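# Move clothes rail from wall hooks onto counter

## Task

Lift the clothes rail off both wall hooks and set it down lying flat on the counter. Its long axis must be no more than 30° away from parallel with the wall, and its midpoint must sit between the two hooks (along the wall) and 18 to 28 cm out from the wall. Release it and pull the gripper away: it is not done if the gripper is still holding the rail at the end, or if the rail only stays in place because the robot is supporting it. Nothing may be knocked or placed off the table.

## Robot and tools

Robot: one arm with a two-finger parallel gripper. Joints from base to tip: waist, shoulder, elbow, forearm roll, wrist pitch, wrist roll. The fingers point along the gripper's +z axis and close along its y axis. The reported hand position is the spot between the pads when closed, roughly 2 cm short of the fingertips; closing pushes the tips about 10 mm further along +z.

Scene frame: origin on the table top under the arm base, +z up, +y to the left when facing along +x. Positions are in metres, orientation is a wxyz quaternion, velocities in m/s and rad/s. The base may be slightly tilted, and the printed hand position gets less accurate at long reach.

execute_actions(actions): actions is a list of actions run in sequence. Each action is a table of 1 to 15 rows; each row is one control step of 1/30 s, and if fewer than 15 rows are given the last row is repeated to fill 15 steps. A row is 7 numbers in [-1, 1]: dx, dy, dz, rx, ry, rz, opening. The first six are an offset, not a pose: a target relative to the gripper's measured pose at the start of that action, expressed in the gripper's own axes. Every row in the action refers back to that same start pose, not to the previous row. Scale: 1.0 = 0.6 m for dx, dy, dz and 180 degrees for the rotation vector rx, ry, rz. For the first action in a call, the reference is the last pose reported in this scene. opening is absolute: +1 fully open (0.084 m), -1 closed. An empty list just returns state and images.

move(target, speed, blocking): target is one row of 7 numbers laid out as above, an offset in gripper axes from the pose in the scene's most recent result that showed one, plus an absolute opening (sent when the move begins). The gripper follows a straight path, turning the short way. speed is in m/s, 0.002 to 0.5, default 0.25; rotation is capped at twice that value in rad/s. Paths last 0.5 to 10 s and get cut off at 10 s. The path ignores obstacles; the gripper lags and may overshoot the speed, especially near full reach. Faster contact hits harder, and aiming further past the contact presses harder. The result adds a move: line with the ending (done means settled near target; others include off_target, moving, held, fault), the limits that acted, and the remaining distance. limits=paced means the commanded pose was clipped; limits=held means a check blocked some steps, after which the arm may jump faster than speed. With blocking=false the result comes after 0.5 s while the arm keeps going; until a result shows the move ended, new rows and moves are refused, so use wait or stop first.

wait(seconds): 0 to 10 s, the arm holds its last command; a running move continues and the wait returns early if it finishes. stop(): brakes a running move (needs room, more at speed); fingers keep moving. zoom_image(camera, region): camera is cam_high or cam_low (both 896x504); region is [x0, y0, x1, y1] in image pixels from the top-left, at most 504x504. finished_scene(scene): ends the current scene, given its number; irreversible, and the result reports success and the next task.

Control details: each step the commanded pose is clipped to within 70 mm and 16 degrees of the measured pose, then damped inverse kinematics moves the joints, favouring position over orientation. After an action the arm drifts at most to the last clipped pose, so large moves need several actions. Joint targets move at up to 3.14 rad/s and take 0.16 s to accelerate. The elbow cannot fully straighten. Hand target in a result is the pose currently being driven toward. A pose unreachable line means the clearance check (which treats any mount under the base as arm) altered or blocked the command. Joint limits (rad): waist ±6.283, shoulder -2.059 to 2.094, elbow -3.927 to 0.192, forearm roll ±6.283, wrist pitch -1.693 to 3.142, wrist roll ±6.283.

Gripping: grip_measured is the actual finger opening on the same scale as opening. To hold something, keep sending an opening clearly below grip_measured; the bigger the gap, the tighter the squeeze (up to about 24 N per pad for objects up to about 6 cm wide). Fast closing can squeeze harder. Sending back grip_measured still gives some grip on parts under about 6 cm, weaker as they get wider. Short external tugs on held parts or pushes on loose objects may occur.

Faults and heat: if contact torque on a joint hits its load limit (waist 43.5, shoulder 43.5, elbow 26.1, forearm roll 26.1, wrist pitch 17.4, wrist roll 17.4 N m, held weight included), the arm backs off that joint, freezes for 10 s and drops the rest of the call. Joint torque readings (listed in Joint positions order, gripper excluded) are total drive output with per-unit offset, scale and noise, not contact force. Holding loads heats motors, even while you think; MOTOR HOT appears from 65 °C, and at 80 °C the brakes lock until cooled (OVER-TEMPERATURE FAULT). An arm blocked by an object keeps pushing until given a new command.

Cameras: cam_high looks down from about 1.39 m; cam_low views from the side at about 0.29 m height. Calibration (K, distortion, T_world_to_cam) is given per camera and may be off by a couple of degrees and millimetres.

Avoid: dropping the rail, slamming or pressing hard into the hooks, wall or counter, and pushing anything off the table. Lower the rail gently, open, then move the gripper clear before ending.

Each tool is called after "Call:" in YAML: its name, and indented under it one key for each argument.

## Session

Call:
execute_actions:
  actions: []

Scene clock: 0.00 s.
end_effector_position=(+0.3229, -0.1549, +0.2833) grip_measured=+1.00 end_effector_quat_wxyz=(+0.274, +0.192, +0.917, +0.218) end_effector_velocity=(-0.000, +0.000, -0.000) end_effector_angular_velocity=(+0.002, +0.000, +0.000)
Joint positions: [-0.768 -0.682 -0.39   0.874  1.017  2.232  0.084]
Joint velocities: [-0.001  0.    -0.    -0.     0.002  0.    -0.   ]
Joint torques (N m, as the arm reports them, + toward a larger angle): no reading
Motor temperatures (°C, as the motors report them): [39 37 35 37 37 39]
Hand target: +0.323, -0.155, +0.283; +0.274, +0.192, +0.917, +0.218

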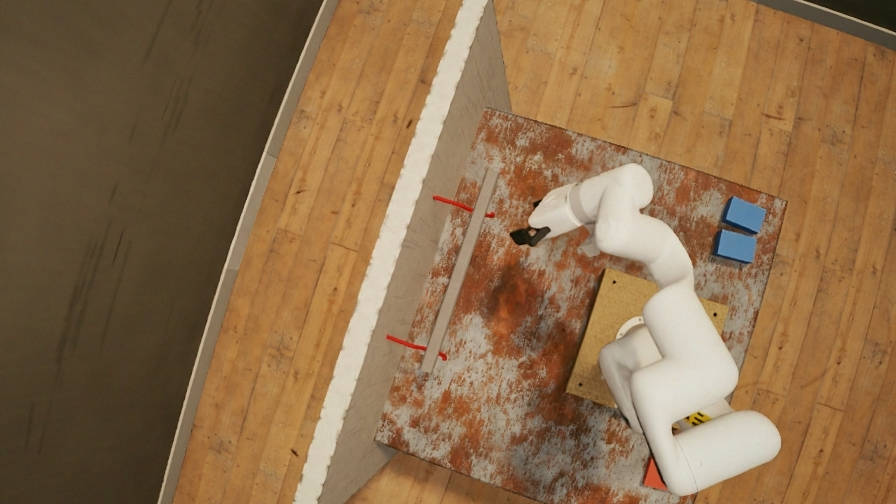

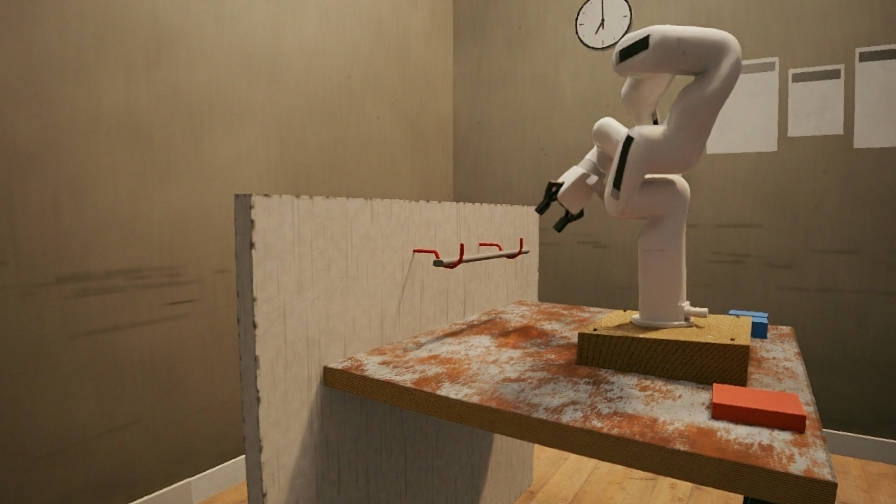

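Call:
zoom_image:
  camera: "cam_high"
  region: [340, 90, 640, 460]

Call:
zoom_image:
  camera: "cam_low"
  region: [390, 200, 570, 320]

Call:
zoom_image:
  camera: "cam_high"
  region: [370, 150, 530, 390]

Region (340, 90, 640, 460) of cam_high's 896x504 image, scaled by 1.362, with more detail than that image has; it fills the left 409 columns of this view, and the rest is white.

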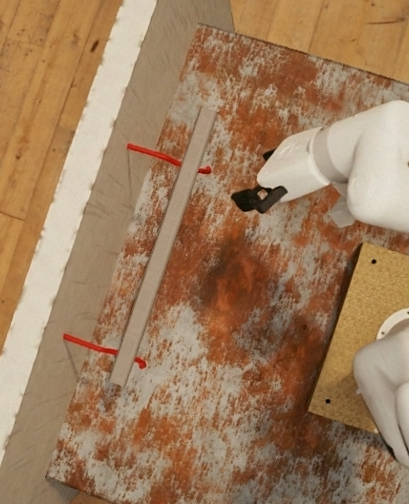

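Region (390, 200, 570, 320) of cam_low's 896x504 image, scaled by 2.800, with more detail than that image has.

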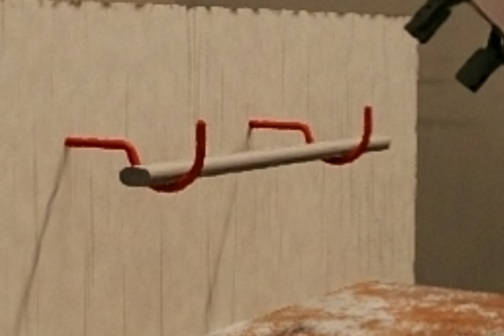

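Region (370, 150, 530, 390) of cam_high's 896x504 image, scaled by 2.100, with more detail than that image has.

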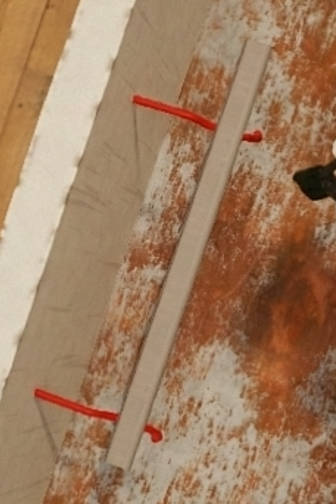

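Call:
move:
  target: [-0.03066, 0.20498, 0.20558, 0.23882, 0.02718, 0.35192, 0.6]
  speed: 0.3

Call:
zoom_image:
  camera: "cam_low"
  region: [400, 150, 580, 290]

Call:
zoom_image:
  camera: "cam_high"
  region: [360, 130, 560, 390]

Scene clock: 35.47 s.
end_effector_position=(+0.4375, -0.0243, +0.2596) grip_measured=+0.59 end_effector_quat_wxyz=(-0.001, +0.706, +0.708, +0.000) end_effector_velocity=(+0.000, +0.001, -0.000) end_effector_angular_velocity=(-0.001, +0.005, -0.003)
Joint positions: [ 0.036 -0.179 -0.894 -0.016  1.024  4.675  0.069]
Joint velocities: [ 0.002  0.006 -0.007 -0.001  0.007  0.006 -0.   ]
Joint torques (N m, as the arm reports them, + toward a larger angle): [ -1.88 -13.92 -14.43  -0.28  -1.97  -0.39]
Motor temperatures (°C, as the motors report them): [39 37 39 37 37 39]
Hand target: +0.438, -0.024, +0.259; -0.001, +0.706, +0.708, +0.000
Off the commanded pose: 0.001 m, 0 deg.
move: done

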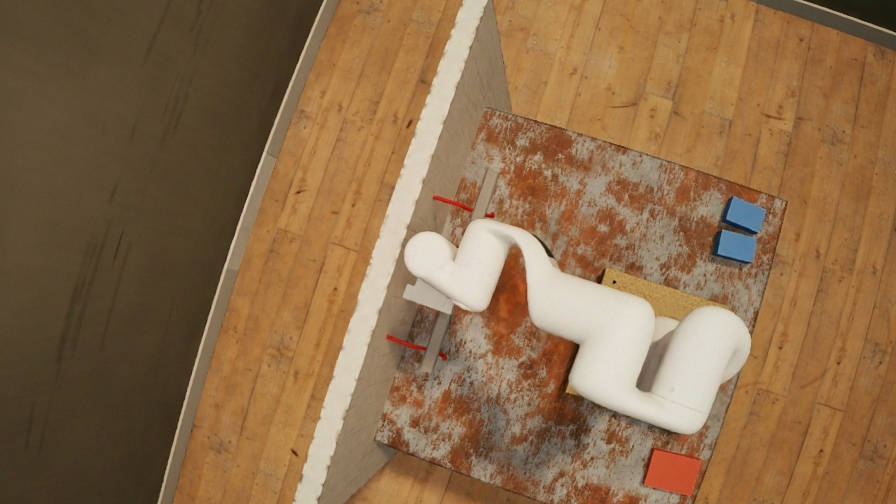

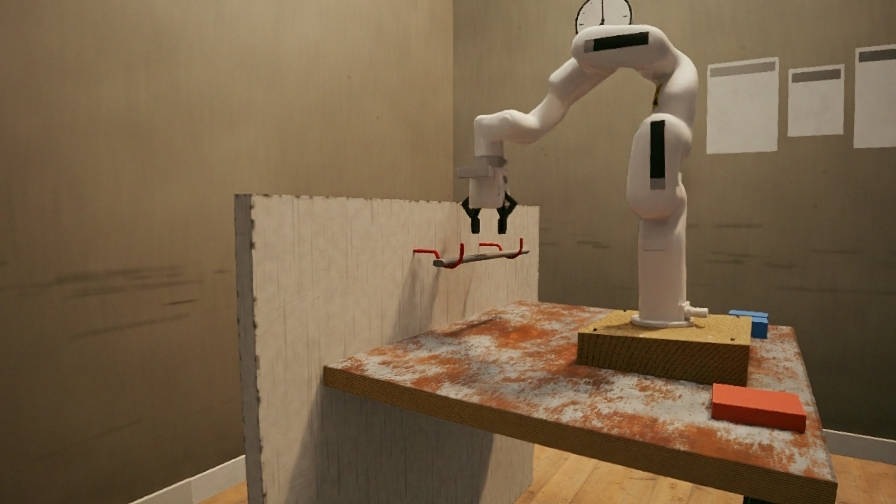

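Region (400, 150, 580, 290) of cam_low's 896x504 image, scaled by 2.800, with more detail than that image has.

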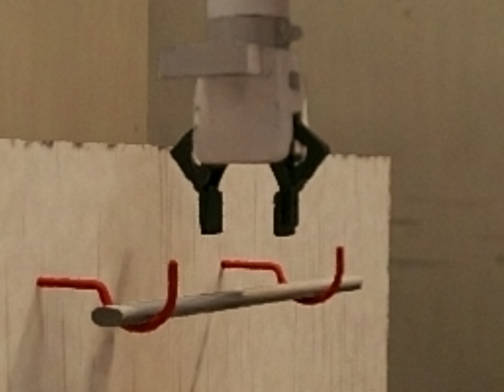

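Region (360, 130, 560, 390) of cam_high's 896x504 image, scaled by 1.938, with more detail than that image has; it fills the left 388 columns of this view, and the rest is white.

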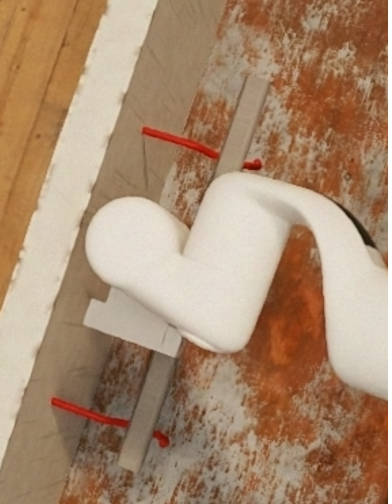

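Call:
move:
  target: [0.0, 0.001, 0.104, 0.0, 0.0, 0.0, 0.6]
  speed: 0.07

Call:
execute_actions:
  actions:
    - [[0,0,0,0,0,0,0.52],[0,0,0,0,0,0,0.44],[0,0,0,0,0,0,0.36],[0,0,0,0,0,0,0.28],[0,0,0,0,0,0,0.2],[0,0,0,0,0,0,0.12],[0,0,0,0,0,0,0.05],[0,0,0,0,0,0,0.0],[0,0,0,0,0,0,-0.05],[0,0,0,0,0,0,-0.1]]

Call:
zoom_image:
  camera: "cam_low"
  region: [420, 190, 550, 290]

Scene clock: 42.17 s.
end_effector_position=(+0.4382, -0.0245, +0.1976) grip_measured=+0.59 end_effector_quat_wxyz=(-0.000, +0.706, +0.708, +0.000) end_effector_velocity=(+0.001, +0.000, +0.000) end_effector_angular_velocity=(-0.000, -0.004, -0.000)
Joint positions: [ 0.032 -0.086 -0.802 -0.019  0.838  4.677  0.069]
Joint velocities: [ 0.    -0.     0.    -0.    -0.004  0.     0.   ]
Joint torques (N m, as the arm reports them, + toward a larger angle): [ -1.14 -15.26 -13.64  -0.15  -1.62  -0.2 ]
Motor temperatures (°C, as the motors report them): [39 37 39 37 37 39]
Hand target: +0.438, -0.024, +0.197; -0.001, +0.706, +0.708, +0.000
Off the commanded pose: 0.000 m, 0 deg.
move: done

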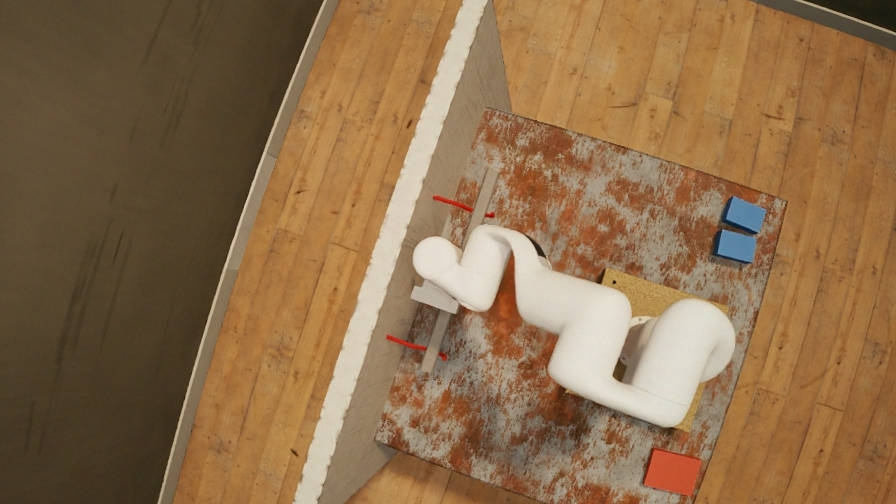

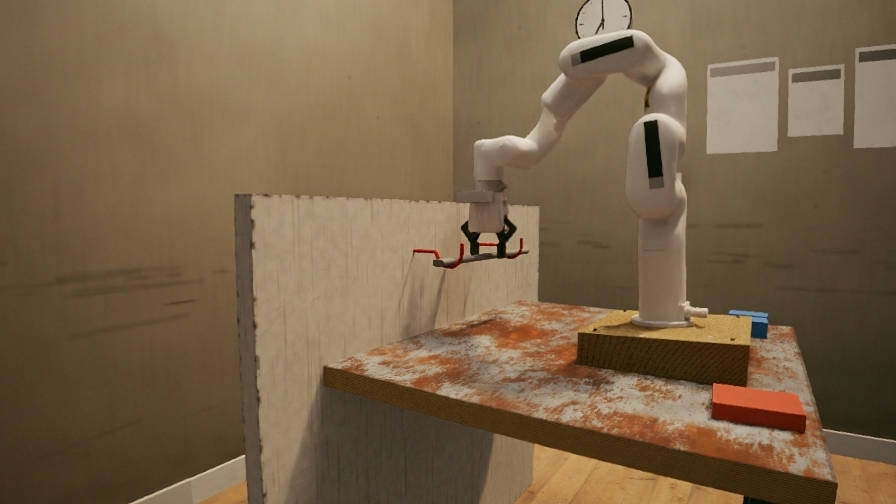

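Scene clock: 42.67 s.
end_effector_position=(+0.4382, -0.0245, +0.1976) grip_measured=-0.11 end_effector_quat_wxyz=(-0.000, +0.706, +0.708, +0.000) end_effector_velocity=(-0.000, +0.000, +0.000) end_effector_angular_velocity=(+0.000, +0.000, +0.000)
Joint positions: [ 0.032 -0.086 -0.802 -0.019  0.838  4.677  0.039]
Joint velocities: [ 0.    -0.    -0.     0.     0.001  0.    -0.001]
Joint torques (N m, as the arm reports them, + toward a larger angle): [ -0.89 -14.37 -14.21  -0.41  -2.03  -0.01]
Motor temperatures (°C, as the motors report them): [39 37 39 37 37 39]
Hand target: +0.438, -0.024, +0.198; -0.000, +0.706, +0.708, +0.000
Off the commanded pose: 0.000 m, 0 deg.

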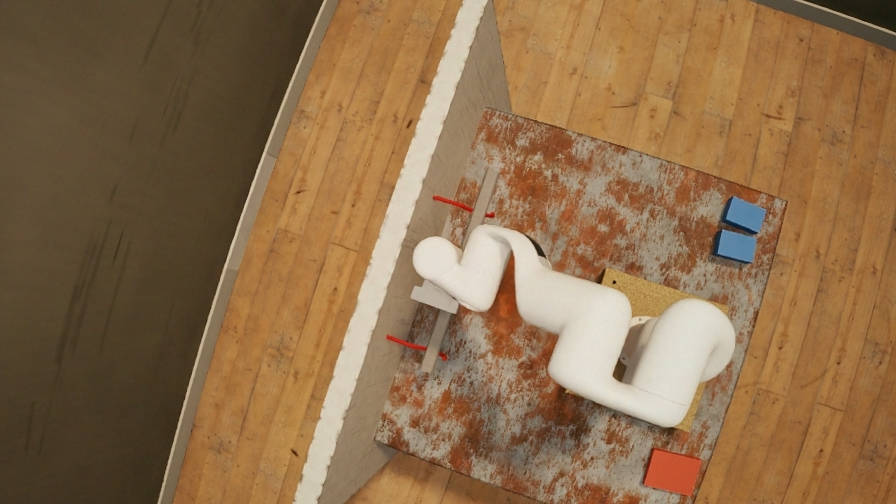

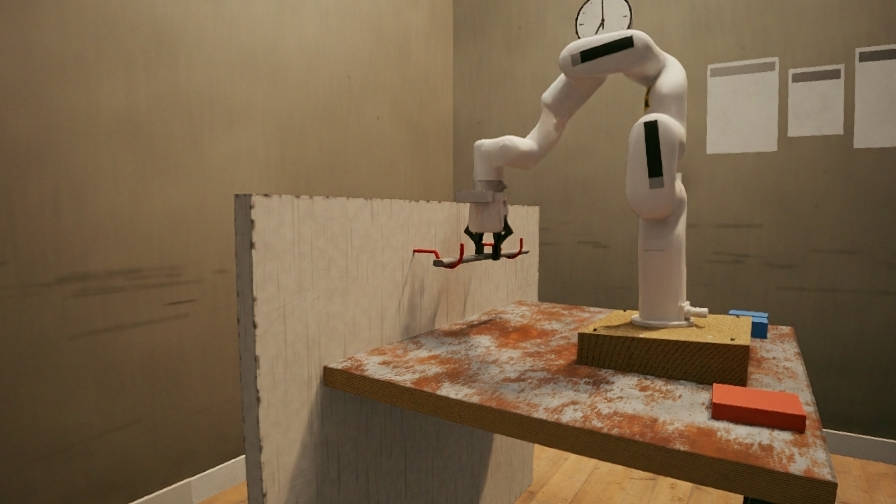

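Region (420, 190, 550, 290) of cam_low's 896x504 image, scaled by 3.877, with more detail than that image has; it fills the top 388 rows of this view, and the rest is white.

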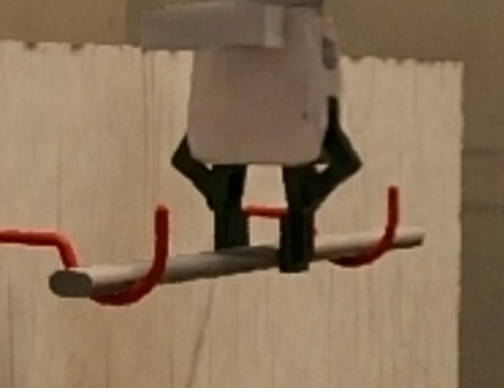

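Call:
execute_actions:
  actions:
    - [[0,0,0,0,0,0,-0.13],[0,0,0,0,0,0,-0.16],[0,0,0,0,0,0,-0.19],[0,0,0,0,0,0,-0.22],[0,0,0,0,0,0,-0.25],[0,0,0,0,0,0,-0.28],[0,0,0,0,0,0,-0.31],[0,0,0,0,0,0,-0.34],[0,0,0,0,0,0,-0.37],[0,0,0,0,0,0,-0.40],[0,0,0,0,0,0,-0.43],[0,0,0,0,0,0,-0.46],[0,0,0,0,0,0,-0.49],[0,0,0,0,0,0,-0.52],[0,0,0,0,0,0,-0.55]]
    - [[0,0,0,0,0,0,-0.6],[0,0,0,0,0,0,-0.65],[0,0,0,0,0,0,-0.7],[0,0,0,0,0,0,-0.75],[0,0,0,0,0,0,-0.8],[0,0,0,0,0,0,-0.85],[0,0,0,0,0,0,-0.9],[0,0,0,0,0,0,-0.95],[0,0,0,0,0,0,-1.0]]

Call:
move:
  target: [0.0, 0.0, -0.12, 0.0, 0.0, 0.0, -1.0]
  speed: 0.07

Call:
zoom_image:
  camera: "cam_low"
  region: [400, 160, 580, 290]

Scene clock: 48.73 s.
end_effector_position=(+0.4382, -0.0245, +0.1976) grip_measured=-0.34 end_effector_quat_wxyz=(-0.000, +0.706, +0.708, +0.000) end_effector_velocity=(+0.000, +0.001, +0.000) end_effector_angular_velocity=(+0.000, -0.001, +0.002)
Joint positions: [ 0.032 -0.086 -0.802 -0.019  0.838  4.677  0.029]
Joint velocities: [ 0.002 -0.    -0.    -0.    -0.001  0.    -0.   ]
Joint torques (N m, as the arm reports them, + toward a larger angle): [ -0.82 -14.23 -13.88  -0.64  -2.14  -0.21]
Motor temperatures (°C, as the motors report them): [39 37 39 37 37 39]
Hand target: +0.438, -0.024, +0.198; -0.000, +0.706, +0.708, +0.000
Off the commanded pose: 0.000 m, 0 deg.

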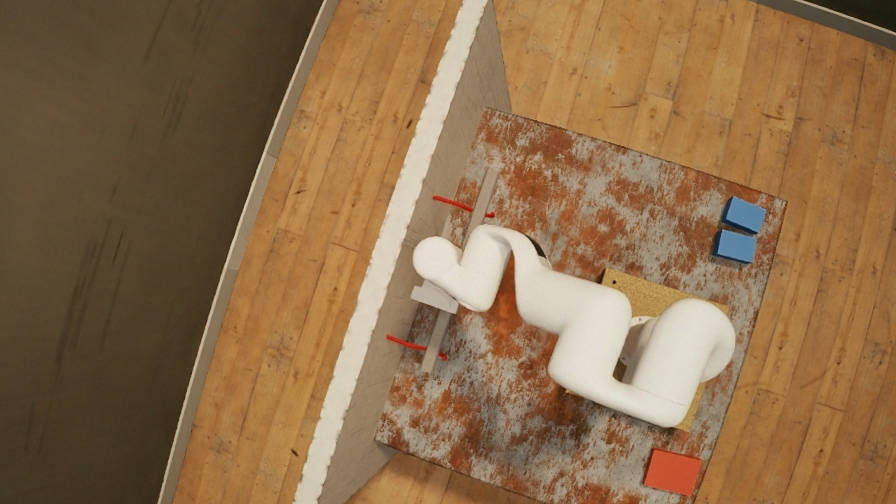

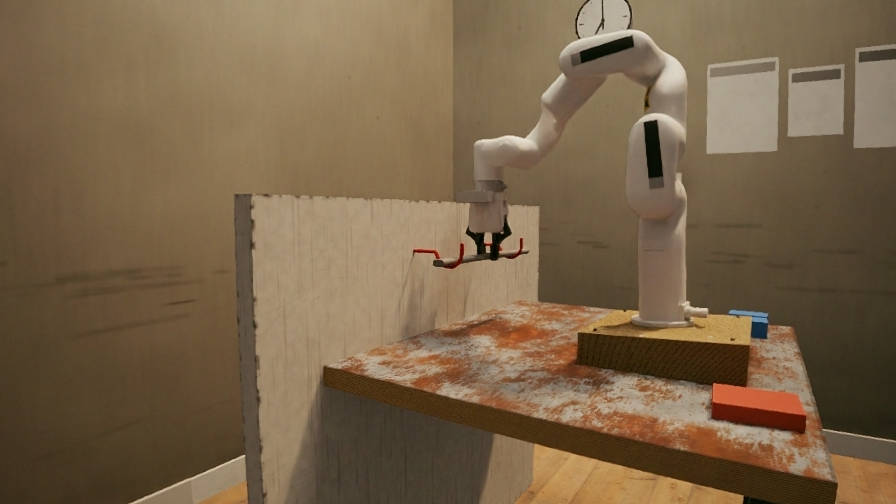

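Scene clock: 50.10 s.
end_effector_position=(+0.4381, -0.0243, +0.2691) grip_measured=-0.34 end_effector_quat_wxyz=(-0.001, +0.706, +0.708, +0.000) end_effector_velocity=(-0.000, -0.000, +0.000) end_effector_angular_velocity=(+0.000, +0.002, -0.001)
Joint positions: [ 0.036 -0.188 -0.914 -0.016  1.052  4.675  0.029]
Joint velocities: [-0.001  0.    -0.001  0.     0.002  0.    -0.   ]
Joint torques (N m, as the arm reports them, + toward a larger angle): [ -0.74 -14.02 -16.53  -0.22  -2.33  -0.29]
Motor temperatures (°C, as the motors report them): [39 37 39 37 37 39]
Hand target: +0.438, -0.024, +0.270; -0.001, +0.706, +0.708, +0.001
Off the commanded pose: 0.001 m, 0 deg.
move: done

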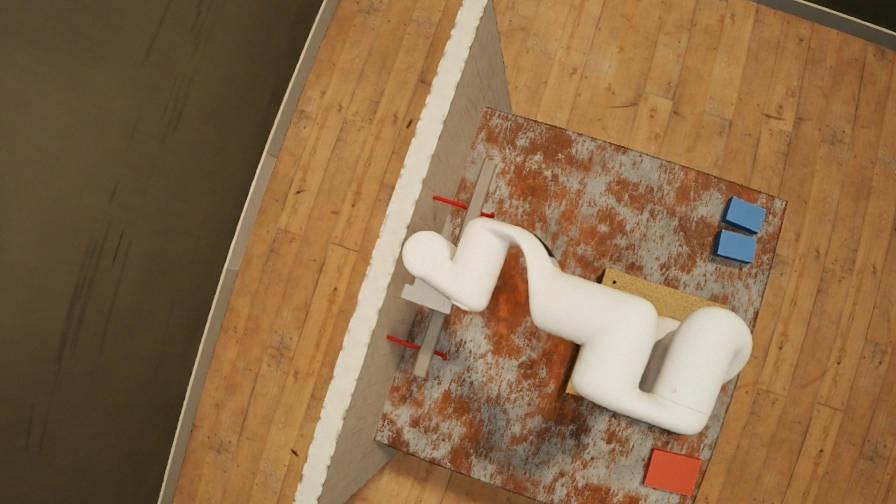

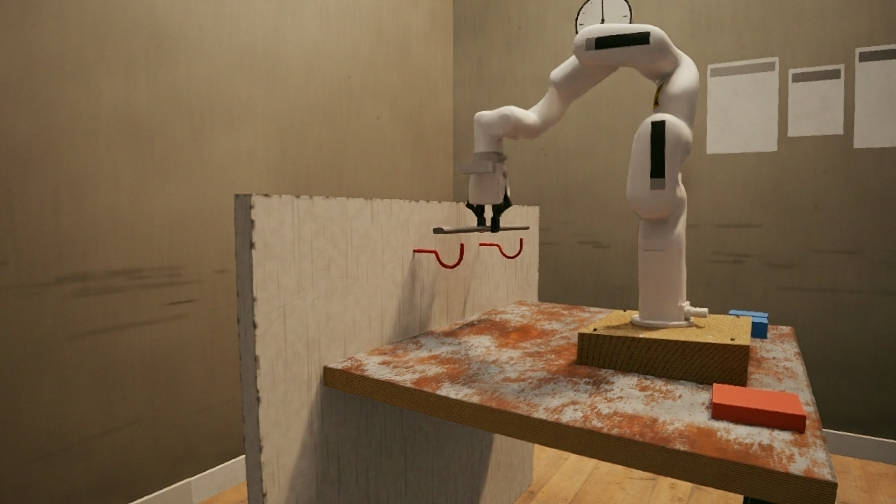

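Region (400, 160, 580, 290) of cam_low's 896x504 image, scaled by 2.800, with more detail than that image has.

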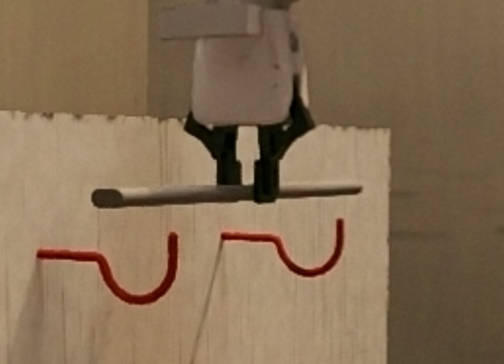

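Call:
move:
  target: [0.02, -0.1417, 0.0, 0.0, 0.0, 0.0, -1.0]
  speed: 0.12

Call:
move:
  target: [0.02, -0.0683, 0.395, 0.0, 0.0, 0.0, -1.0]
  speed: 0.13

Call:
zoom_image:
  camera: "cam_low"
  region: [455, 275, 595, 365]

Scene clock: 55.33 s.
end_effector_position=(+0.3532, -0.0125, +0.2692) grip_measured=-0.34 end_effector_quat_wxyz=(-0.001, +0.706, +0.708, +0.000) end_effector_velocity=(-0.001, +0.000, -0.000) end_effector_angular_velocity=(-0.000, +0.000, +0.000)
Joint positions: [ 0.061 -0.494 -0.635 -0.017  1.081  4.7    0.029]
Joint velocities: [ 0.001 -0.004  0.004 -0.     0.     0.001  0.   ]
Joint torques (N m, as the arm reports them, + toward a larger angle): [ -1.13  -9.5  -16.14  -0.62  -2.09   0.35]
Motor temperatures (°C, as the motors report them): [39 37 39 37 37 39]
Hand target: +0.353, -0.012, +0.269; -0.001, +0.706, +0.708, +0.000
Off the commanded pose: 0.000 m, 0 deg.
move: done

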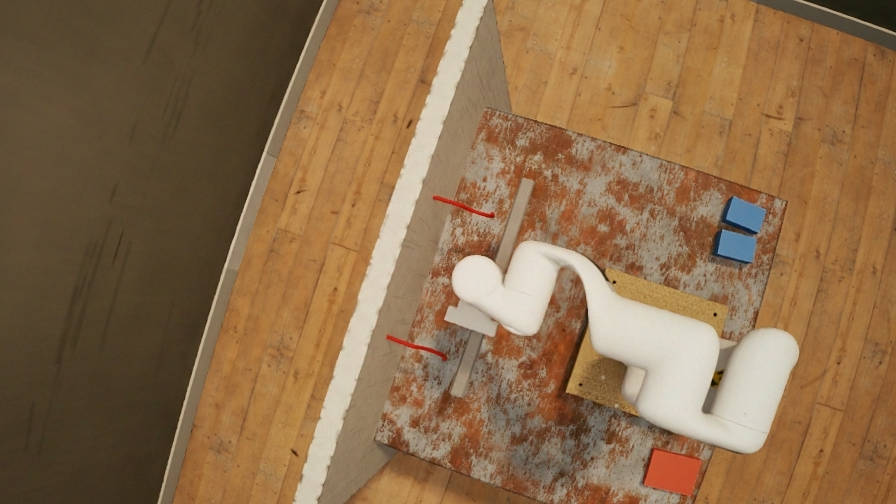

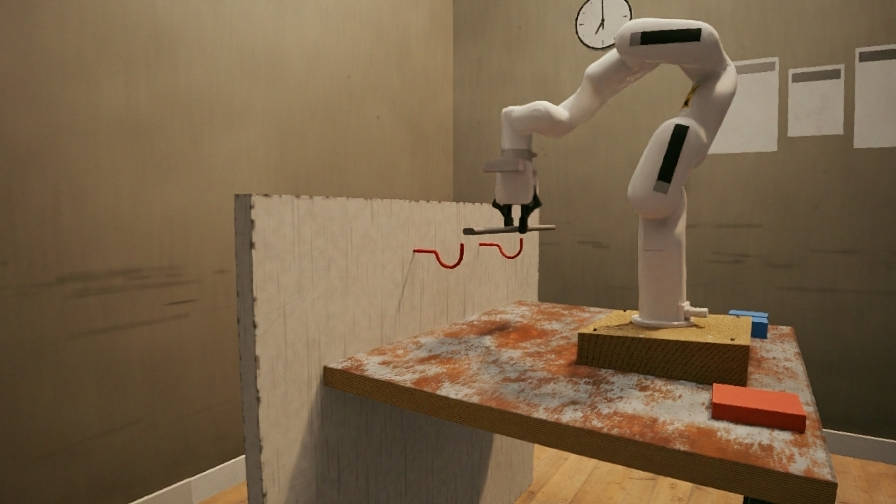

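Scene clock: 57.67 s.
end_effector_position=(+0.3120, -0.0013, +0.0328) grip_measured=-0.34 end_effector_quat_wxyz=(-0.000, +0.707, +0.708, +0.000) end_effector_velocity=(-0.003, -0.001, -0.002) end_effector_angular_velocity=(-0.003, +0.006, -0.001)
Joint positions: [ 0.062  0.082 -0.297 -0.098  0.167  4.791  0.029]
Joint velocities: [-0.004  0.006  0.002 -0.018 -0.003  0.015 -0.   ]
Joint torques (N m, as the arm reports them, + toward a larger angle): [ -1.12 -13.06  -7.89  -0.42  -2.28  -0.25]
Motor temperatures (°C, as the motors report them): [39 37 39 37 37 39]
Hand target: +0.312, -0.001, +0.032; -0.000, +0.707, +0.708, -0.000
Off the commanded pose: 0.001 m, 0 deg.
move: done

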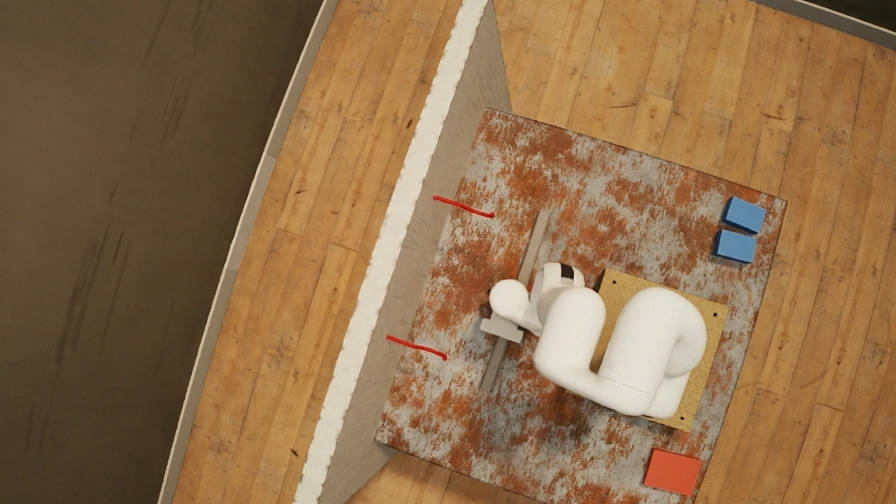

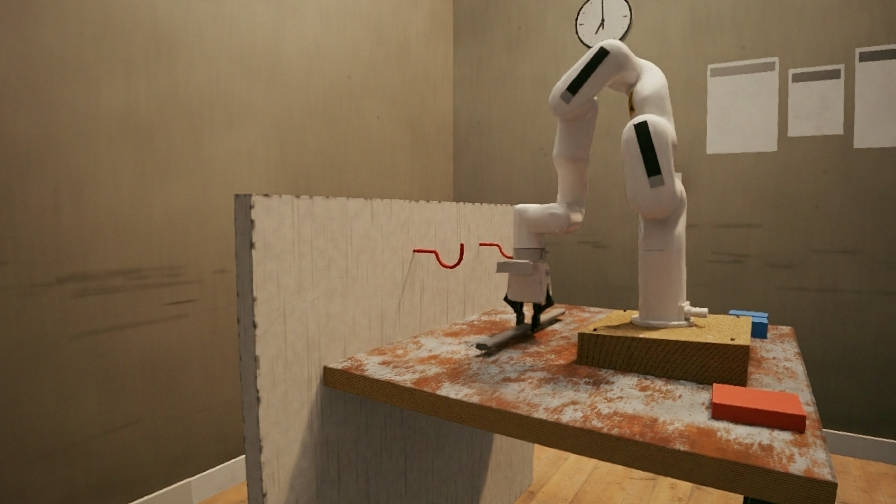

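Region (455, 275, 595, 365) of cam_low's 896x504 image, scaled by 3.600, with more detail than that image has; it fills the top 324 rows of this view, and the rest is white.

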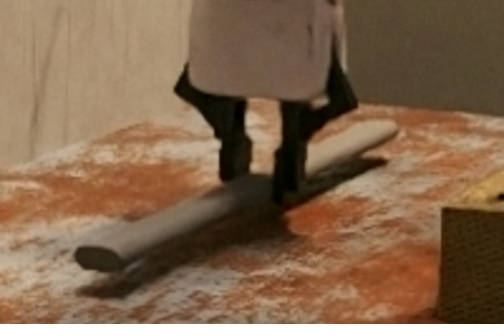

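Call:
move:
  target: [0.0, 0.0, 0.0155, 0.0, 0.0, 0.0, -1.0]
  speed: 0.015

Call:
zoom_image:
  camera: "cam_low"
  region: [455, 275, 595, 365]

Scene clock: 60.53 s.
end_effector_position=(+0.3119, -0.0013, +0.0236) grip_measured=-0.34 end_effector_quat_wxyz=(-0.000, +0.707, +0.708, -0.000) end_effector_velocity=(+0.002, -0.000, -0.000) end_effector_angular_velocity=(-0.001, -0.006, -0.002)
Joint positions: [ 0.055  0.127 -0.305 -0.123  0.129  4.81   0.029]
Joint velocities: [-0.004  0.004 -0.003 -0.012 -0.007  0.01  -0.   ]
Joint torques (N m, as the arm reports them, + toward a larger angle): [ -0.5  -12.64  -6.87  -0.18  -2.29   0.11]
Motor temperatures (°C, as the motors report them): [39 37 39 37 37 39]
Hand target: +0.312, -0.001, +0.024; -0.000, +0.707, +0.708, +0.000
Off the commanded pose: 0.000 m, 0 deg.
move: done

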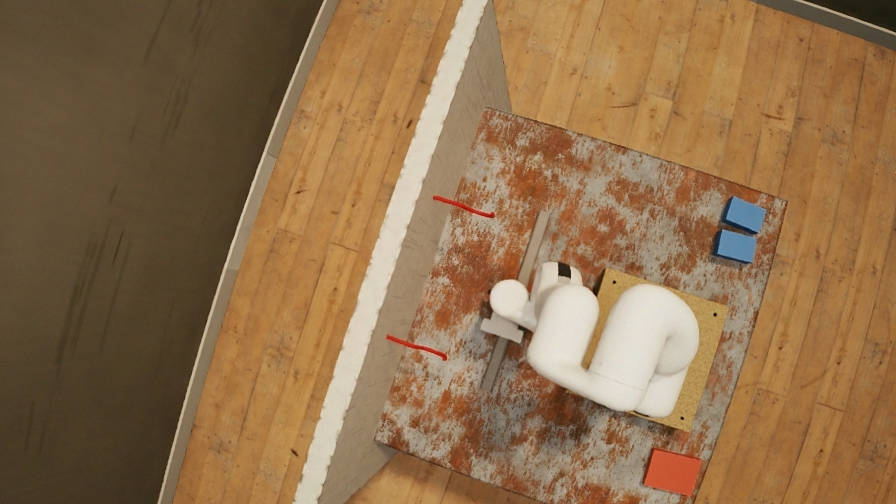

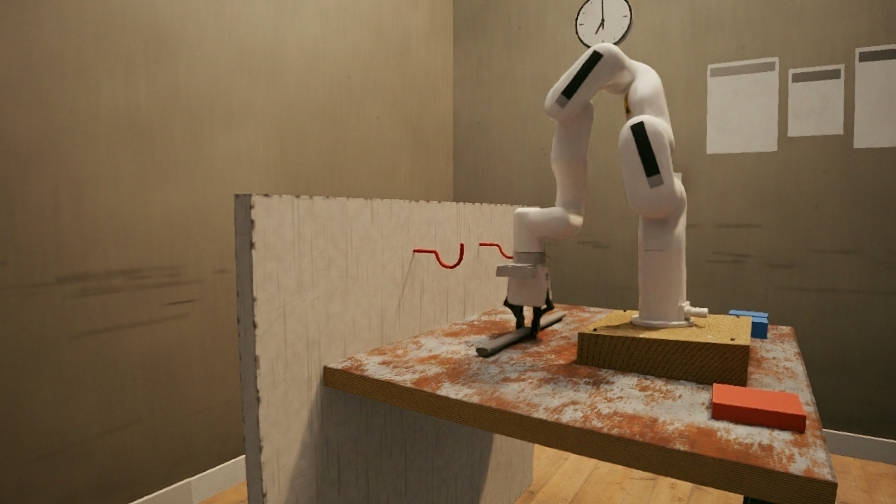

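Region (455, 275, 595, 365) of cam_low's 896x504 image, scaled by 3.600, with more detail than that image has; it fills the top 324 rows of this view, and the rest is white.

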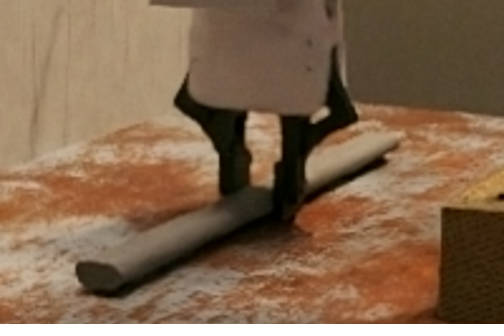

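Call:
move:
  target: [0.0, 0.0, 0.0038, 0.0, 0.0, 0.0, -1.0]
  speed: 0.005

Call:
execute_actions:
  actions:
    - [[0,0,0,0,0,0,-0.9],[0,0,0,0,0,0,-0.8],[0,0,0,0,0,0,-0.7],[0,0,0,0,0,0,-0.6],[0,0,0,0,0,0,-0.5],[0,0,0,0,0,0,-0.45],[0,0,0,0,0,0,-0.4],[0,0,0,0,0,0,-0.36],[0,0,0,0,0,0,-0.33],[0,0,0,0,0,0,-0.30],[0,0,0,0,0,0,-0.27],[0,0,0,0,0,0,-0.24],[0,0,0,0,0,0,-0.21],[0,0,0,0,0,0,-0.18],[0,0,0,0,0,0,-0.15]]
    - [[0,0,0,0,0,0,-0.1],[0,0,0,0,0,0,-0.05],[0,0,0,0,0,0,0.0],[0,0,0,0,0,0,0.06],[0,0,0,0,0,0,0.12],[0,0,0,0,0,0,0.18],[0,0,0,0,0,0,0.24],[0,0,0,0,0,0,0.3],[0,0,0,0,0,0,0.36],[0,0,0,0,0,0,0.4]]

Call:
move:
  target: [0.0, 0.0, -0.2, 0.0, 0.0, 0.0, 0.4]
  speed: 0.12

Call:
zoom_image:
  camera: "cam_low"
  region: [420, 220, 620, 380]

Call:
zoom_image:
  camera: "cam_high"
  region: [360, 100, 620, 460]

Scene clock: 65.33 s.
end_effector_position=(+0.3119, -0.0013, +0.0213) grip_measured=-0.34 end_effector_quat_wxyz=(-0.000, +0.707, +0.708, -0.000) end_effector_velocity=(+0.001, +0.000, -0.000) end_effector_angular_velocity=(-0.000, -0.002, +0.000)
Joint positions: [ 0.053  0.139 -0.307 -0.132  0.12   4.816  0.029]
Joint velocities: [-0.     0.001 -0.001 -0.003 -0.002  0.003  0.   ]
Joint torques (N m, as the arm reports them, + toward a larger angle): [ -0.53 -12.24  -7.42  -0.38  -1.99  -0.05]
Motor temperatures (°C, as the motors report them): [39 37 38 37 37 39]
Hand target: +0.312, -0.001, +0.021; -0.000, +0.707, +0.708, -0.000
Off the commanded pose: 0.000 m, 0 deg.
move: done

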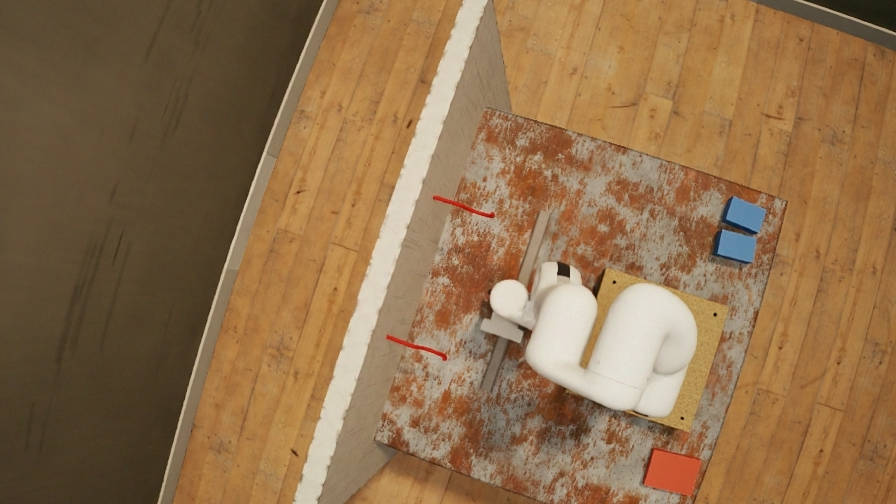

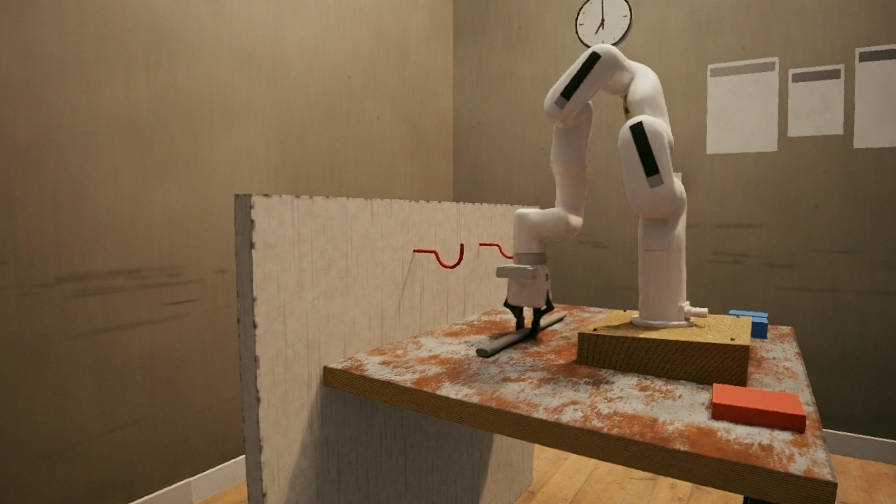

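Scene clock: 66.33 s.
end_effector_position=(+0.3124, -0.0013, +0.0216) grip_measured=+0.39 end_effector_quat_wxyz=(+0.000, +0.707, +0.708, +0.000) end_effector_velocity=(-0.000, -0.001, -0.000) end_effector_angular_velocity=(-0.000, +0.001, -0.002)
Joint positions: [ 0.053  0.138 -0.308 -0.132  0.12   4.816  0.061]
Joint velocities: [-0.002  0.     0.    -0.     0.001 -0.     0.001]
Joint torques (N m, as the arm reports them, + toward a larger angle): [ -1.05 -11.68  -6.96  -0.37  -2.05  -0.01]
Motor temperatures (°C, as the motors report them): [39 37 38 37 37 39]
Hand target: +0.312, -0.001, +0.022; +0.000, +0.707, +0.708, +0.000
Off the commanded pose: 0.000 m, 0 deg.

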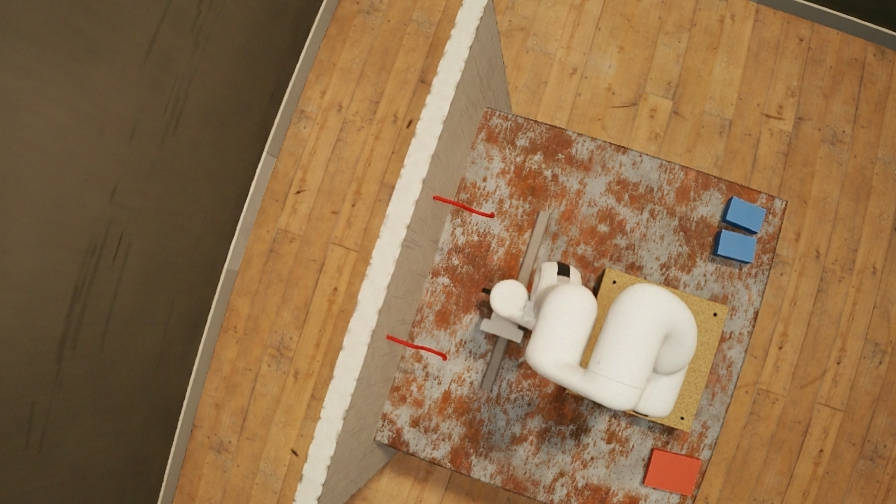

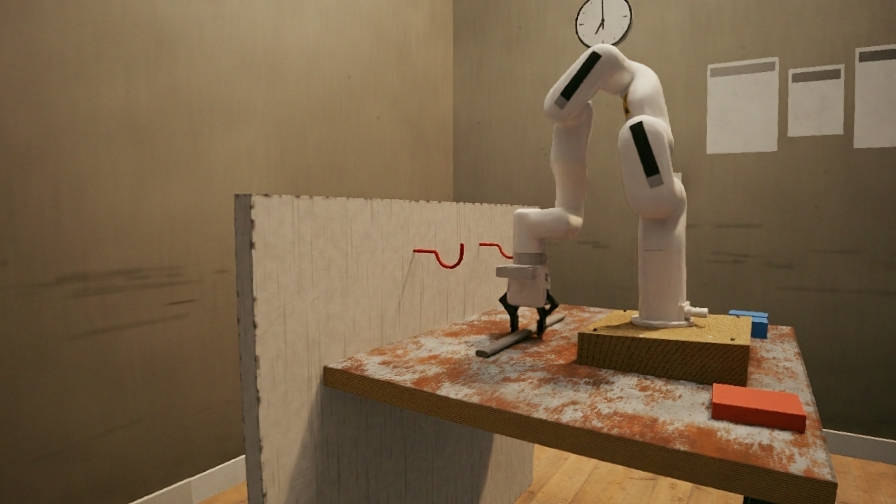

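Scene clock: 67.80 s.
end_effector_position=(+0.3122, -0.0010, +0.1411) grip_measured=+0.39 end_effector_quat_wxyz=(-0.000, +0.706, +0.708, +0.000) end_effector_velocity=(+0.001, +0.000, +0.002) end_effector_angular_velocity=(+0.000, -0.003, -0.000)
Joint positions: [ 0.087 -0.388 -0.303 -0.027  0.643  4.741  0.061]
Joint velocities: [ 0.    -0.004 -0.003  0.     0.004  0.    -0.   ]
Joint torques (N m, as the arm reports them, + toward a larger angle): [ -1.3   -8.85 -12.17  -0.43  -1.94  -0.13]
Motor temperatures (°C, as the motors report them): [39 37 38 37 37 39]
Hand target: +0.312, -0.001, +0.141; -0.000, +0.706, +0.708, +0.001
Off the commanded pose: 0.001 m, 0 deg.
move: done

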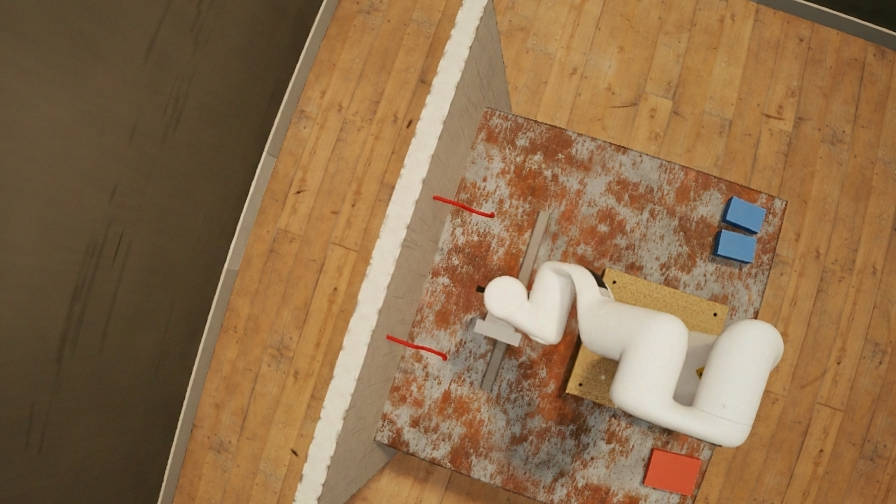

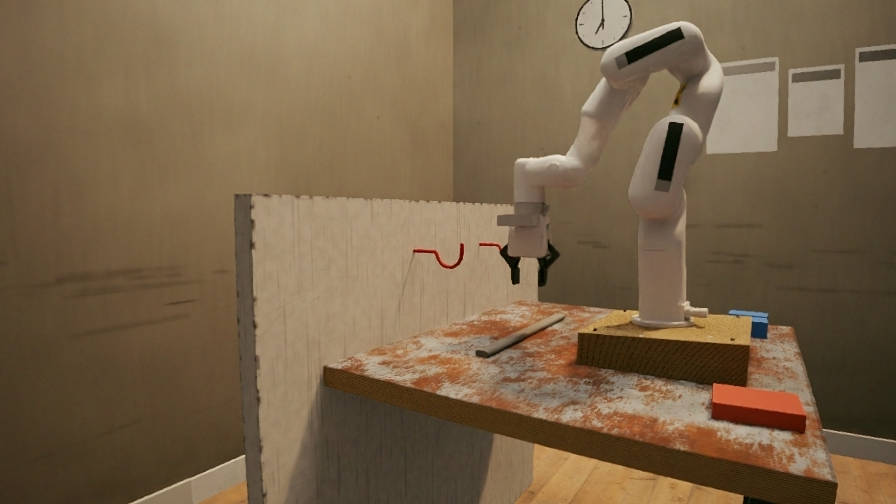

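Region (420, 220, 620, 380) of cam_low's 896x504 image, scaled by 2.520, with more detail than that image has; it fills the top 403 rows of this view, and the rest is white.

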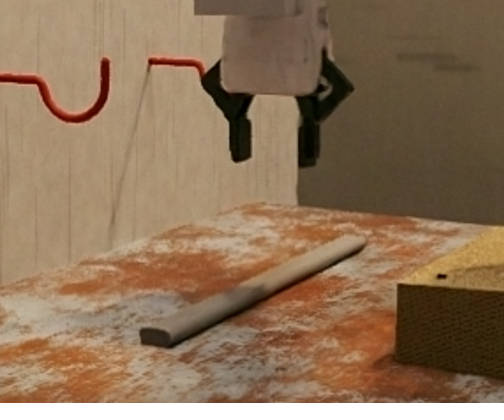

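Region (360, 100, 620, 460) of cam_high's 896x504 image, scaled by 1.400, with more detail than that image has.

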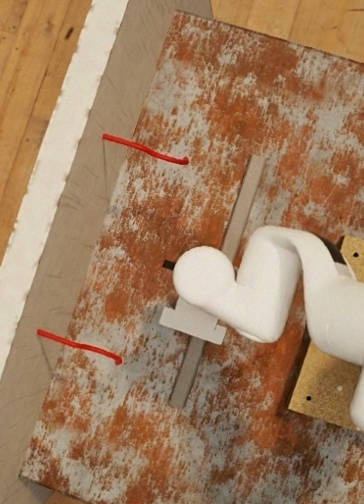

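The rail is flat on the counter, about 22 cm from the wall and centred between the hooks, and the gripper is clear of it.

Call:
finished_scene:
  scene: 2

The scene is finished: the task was done.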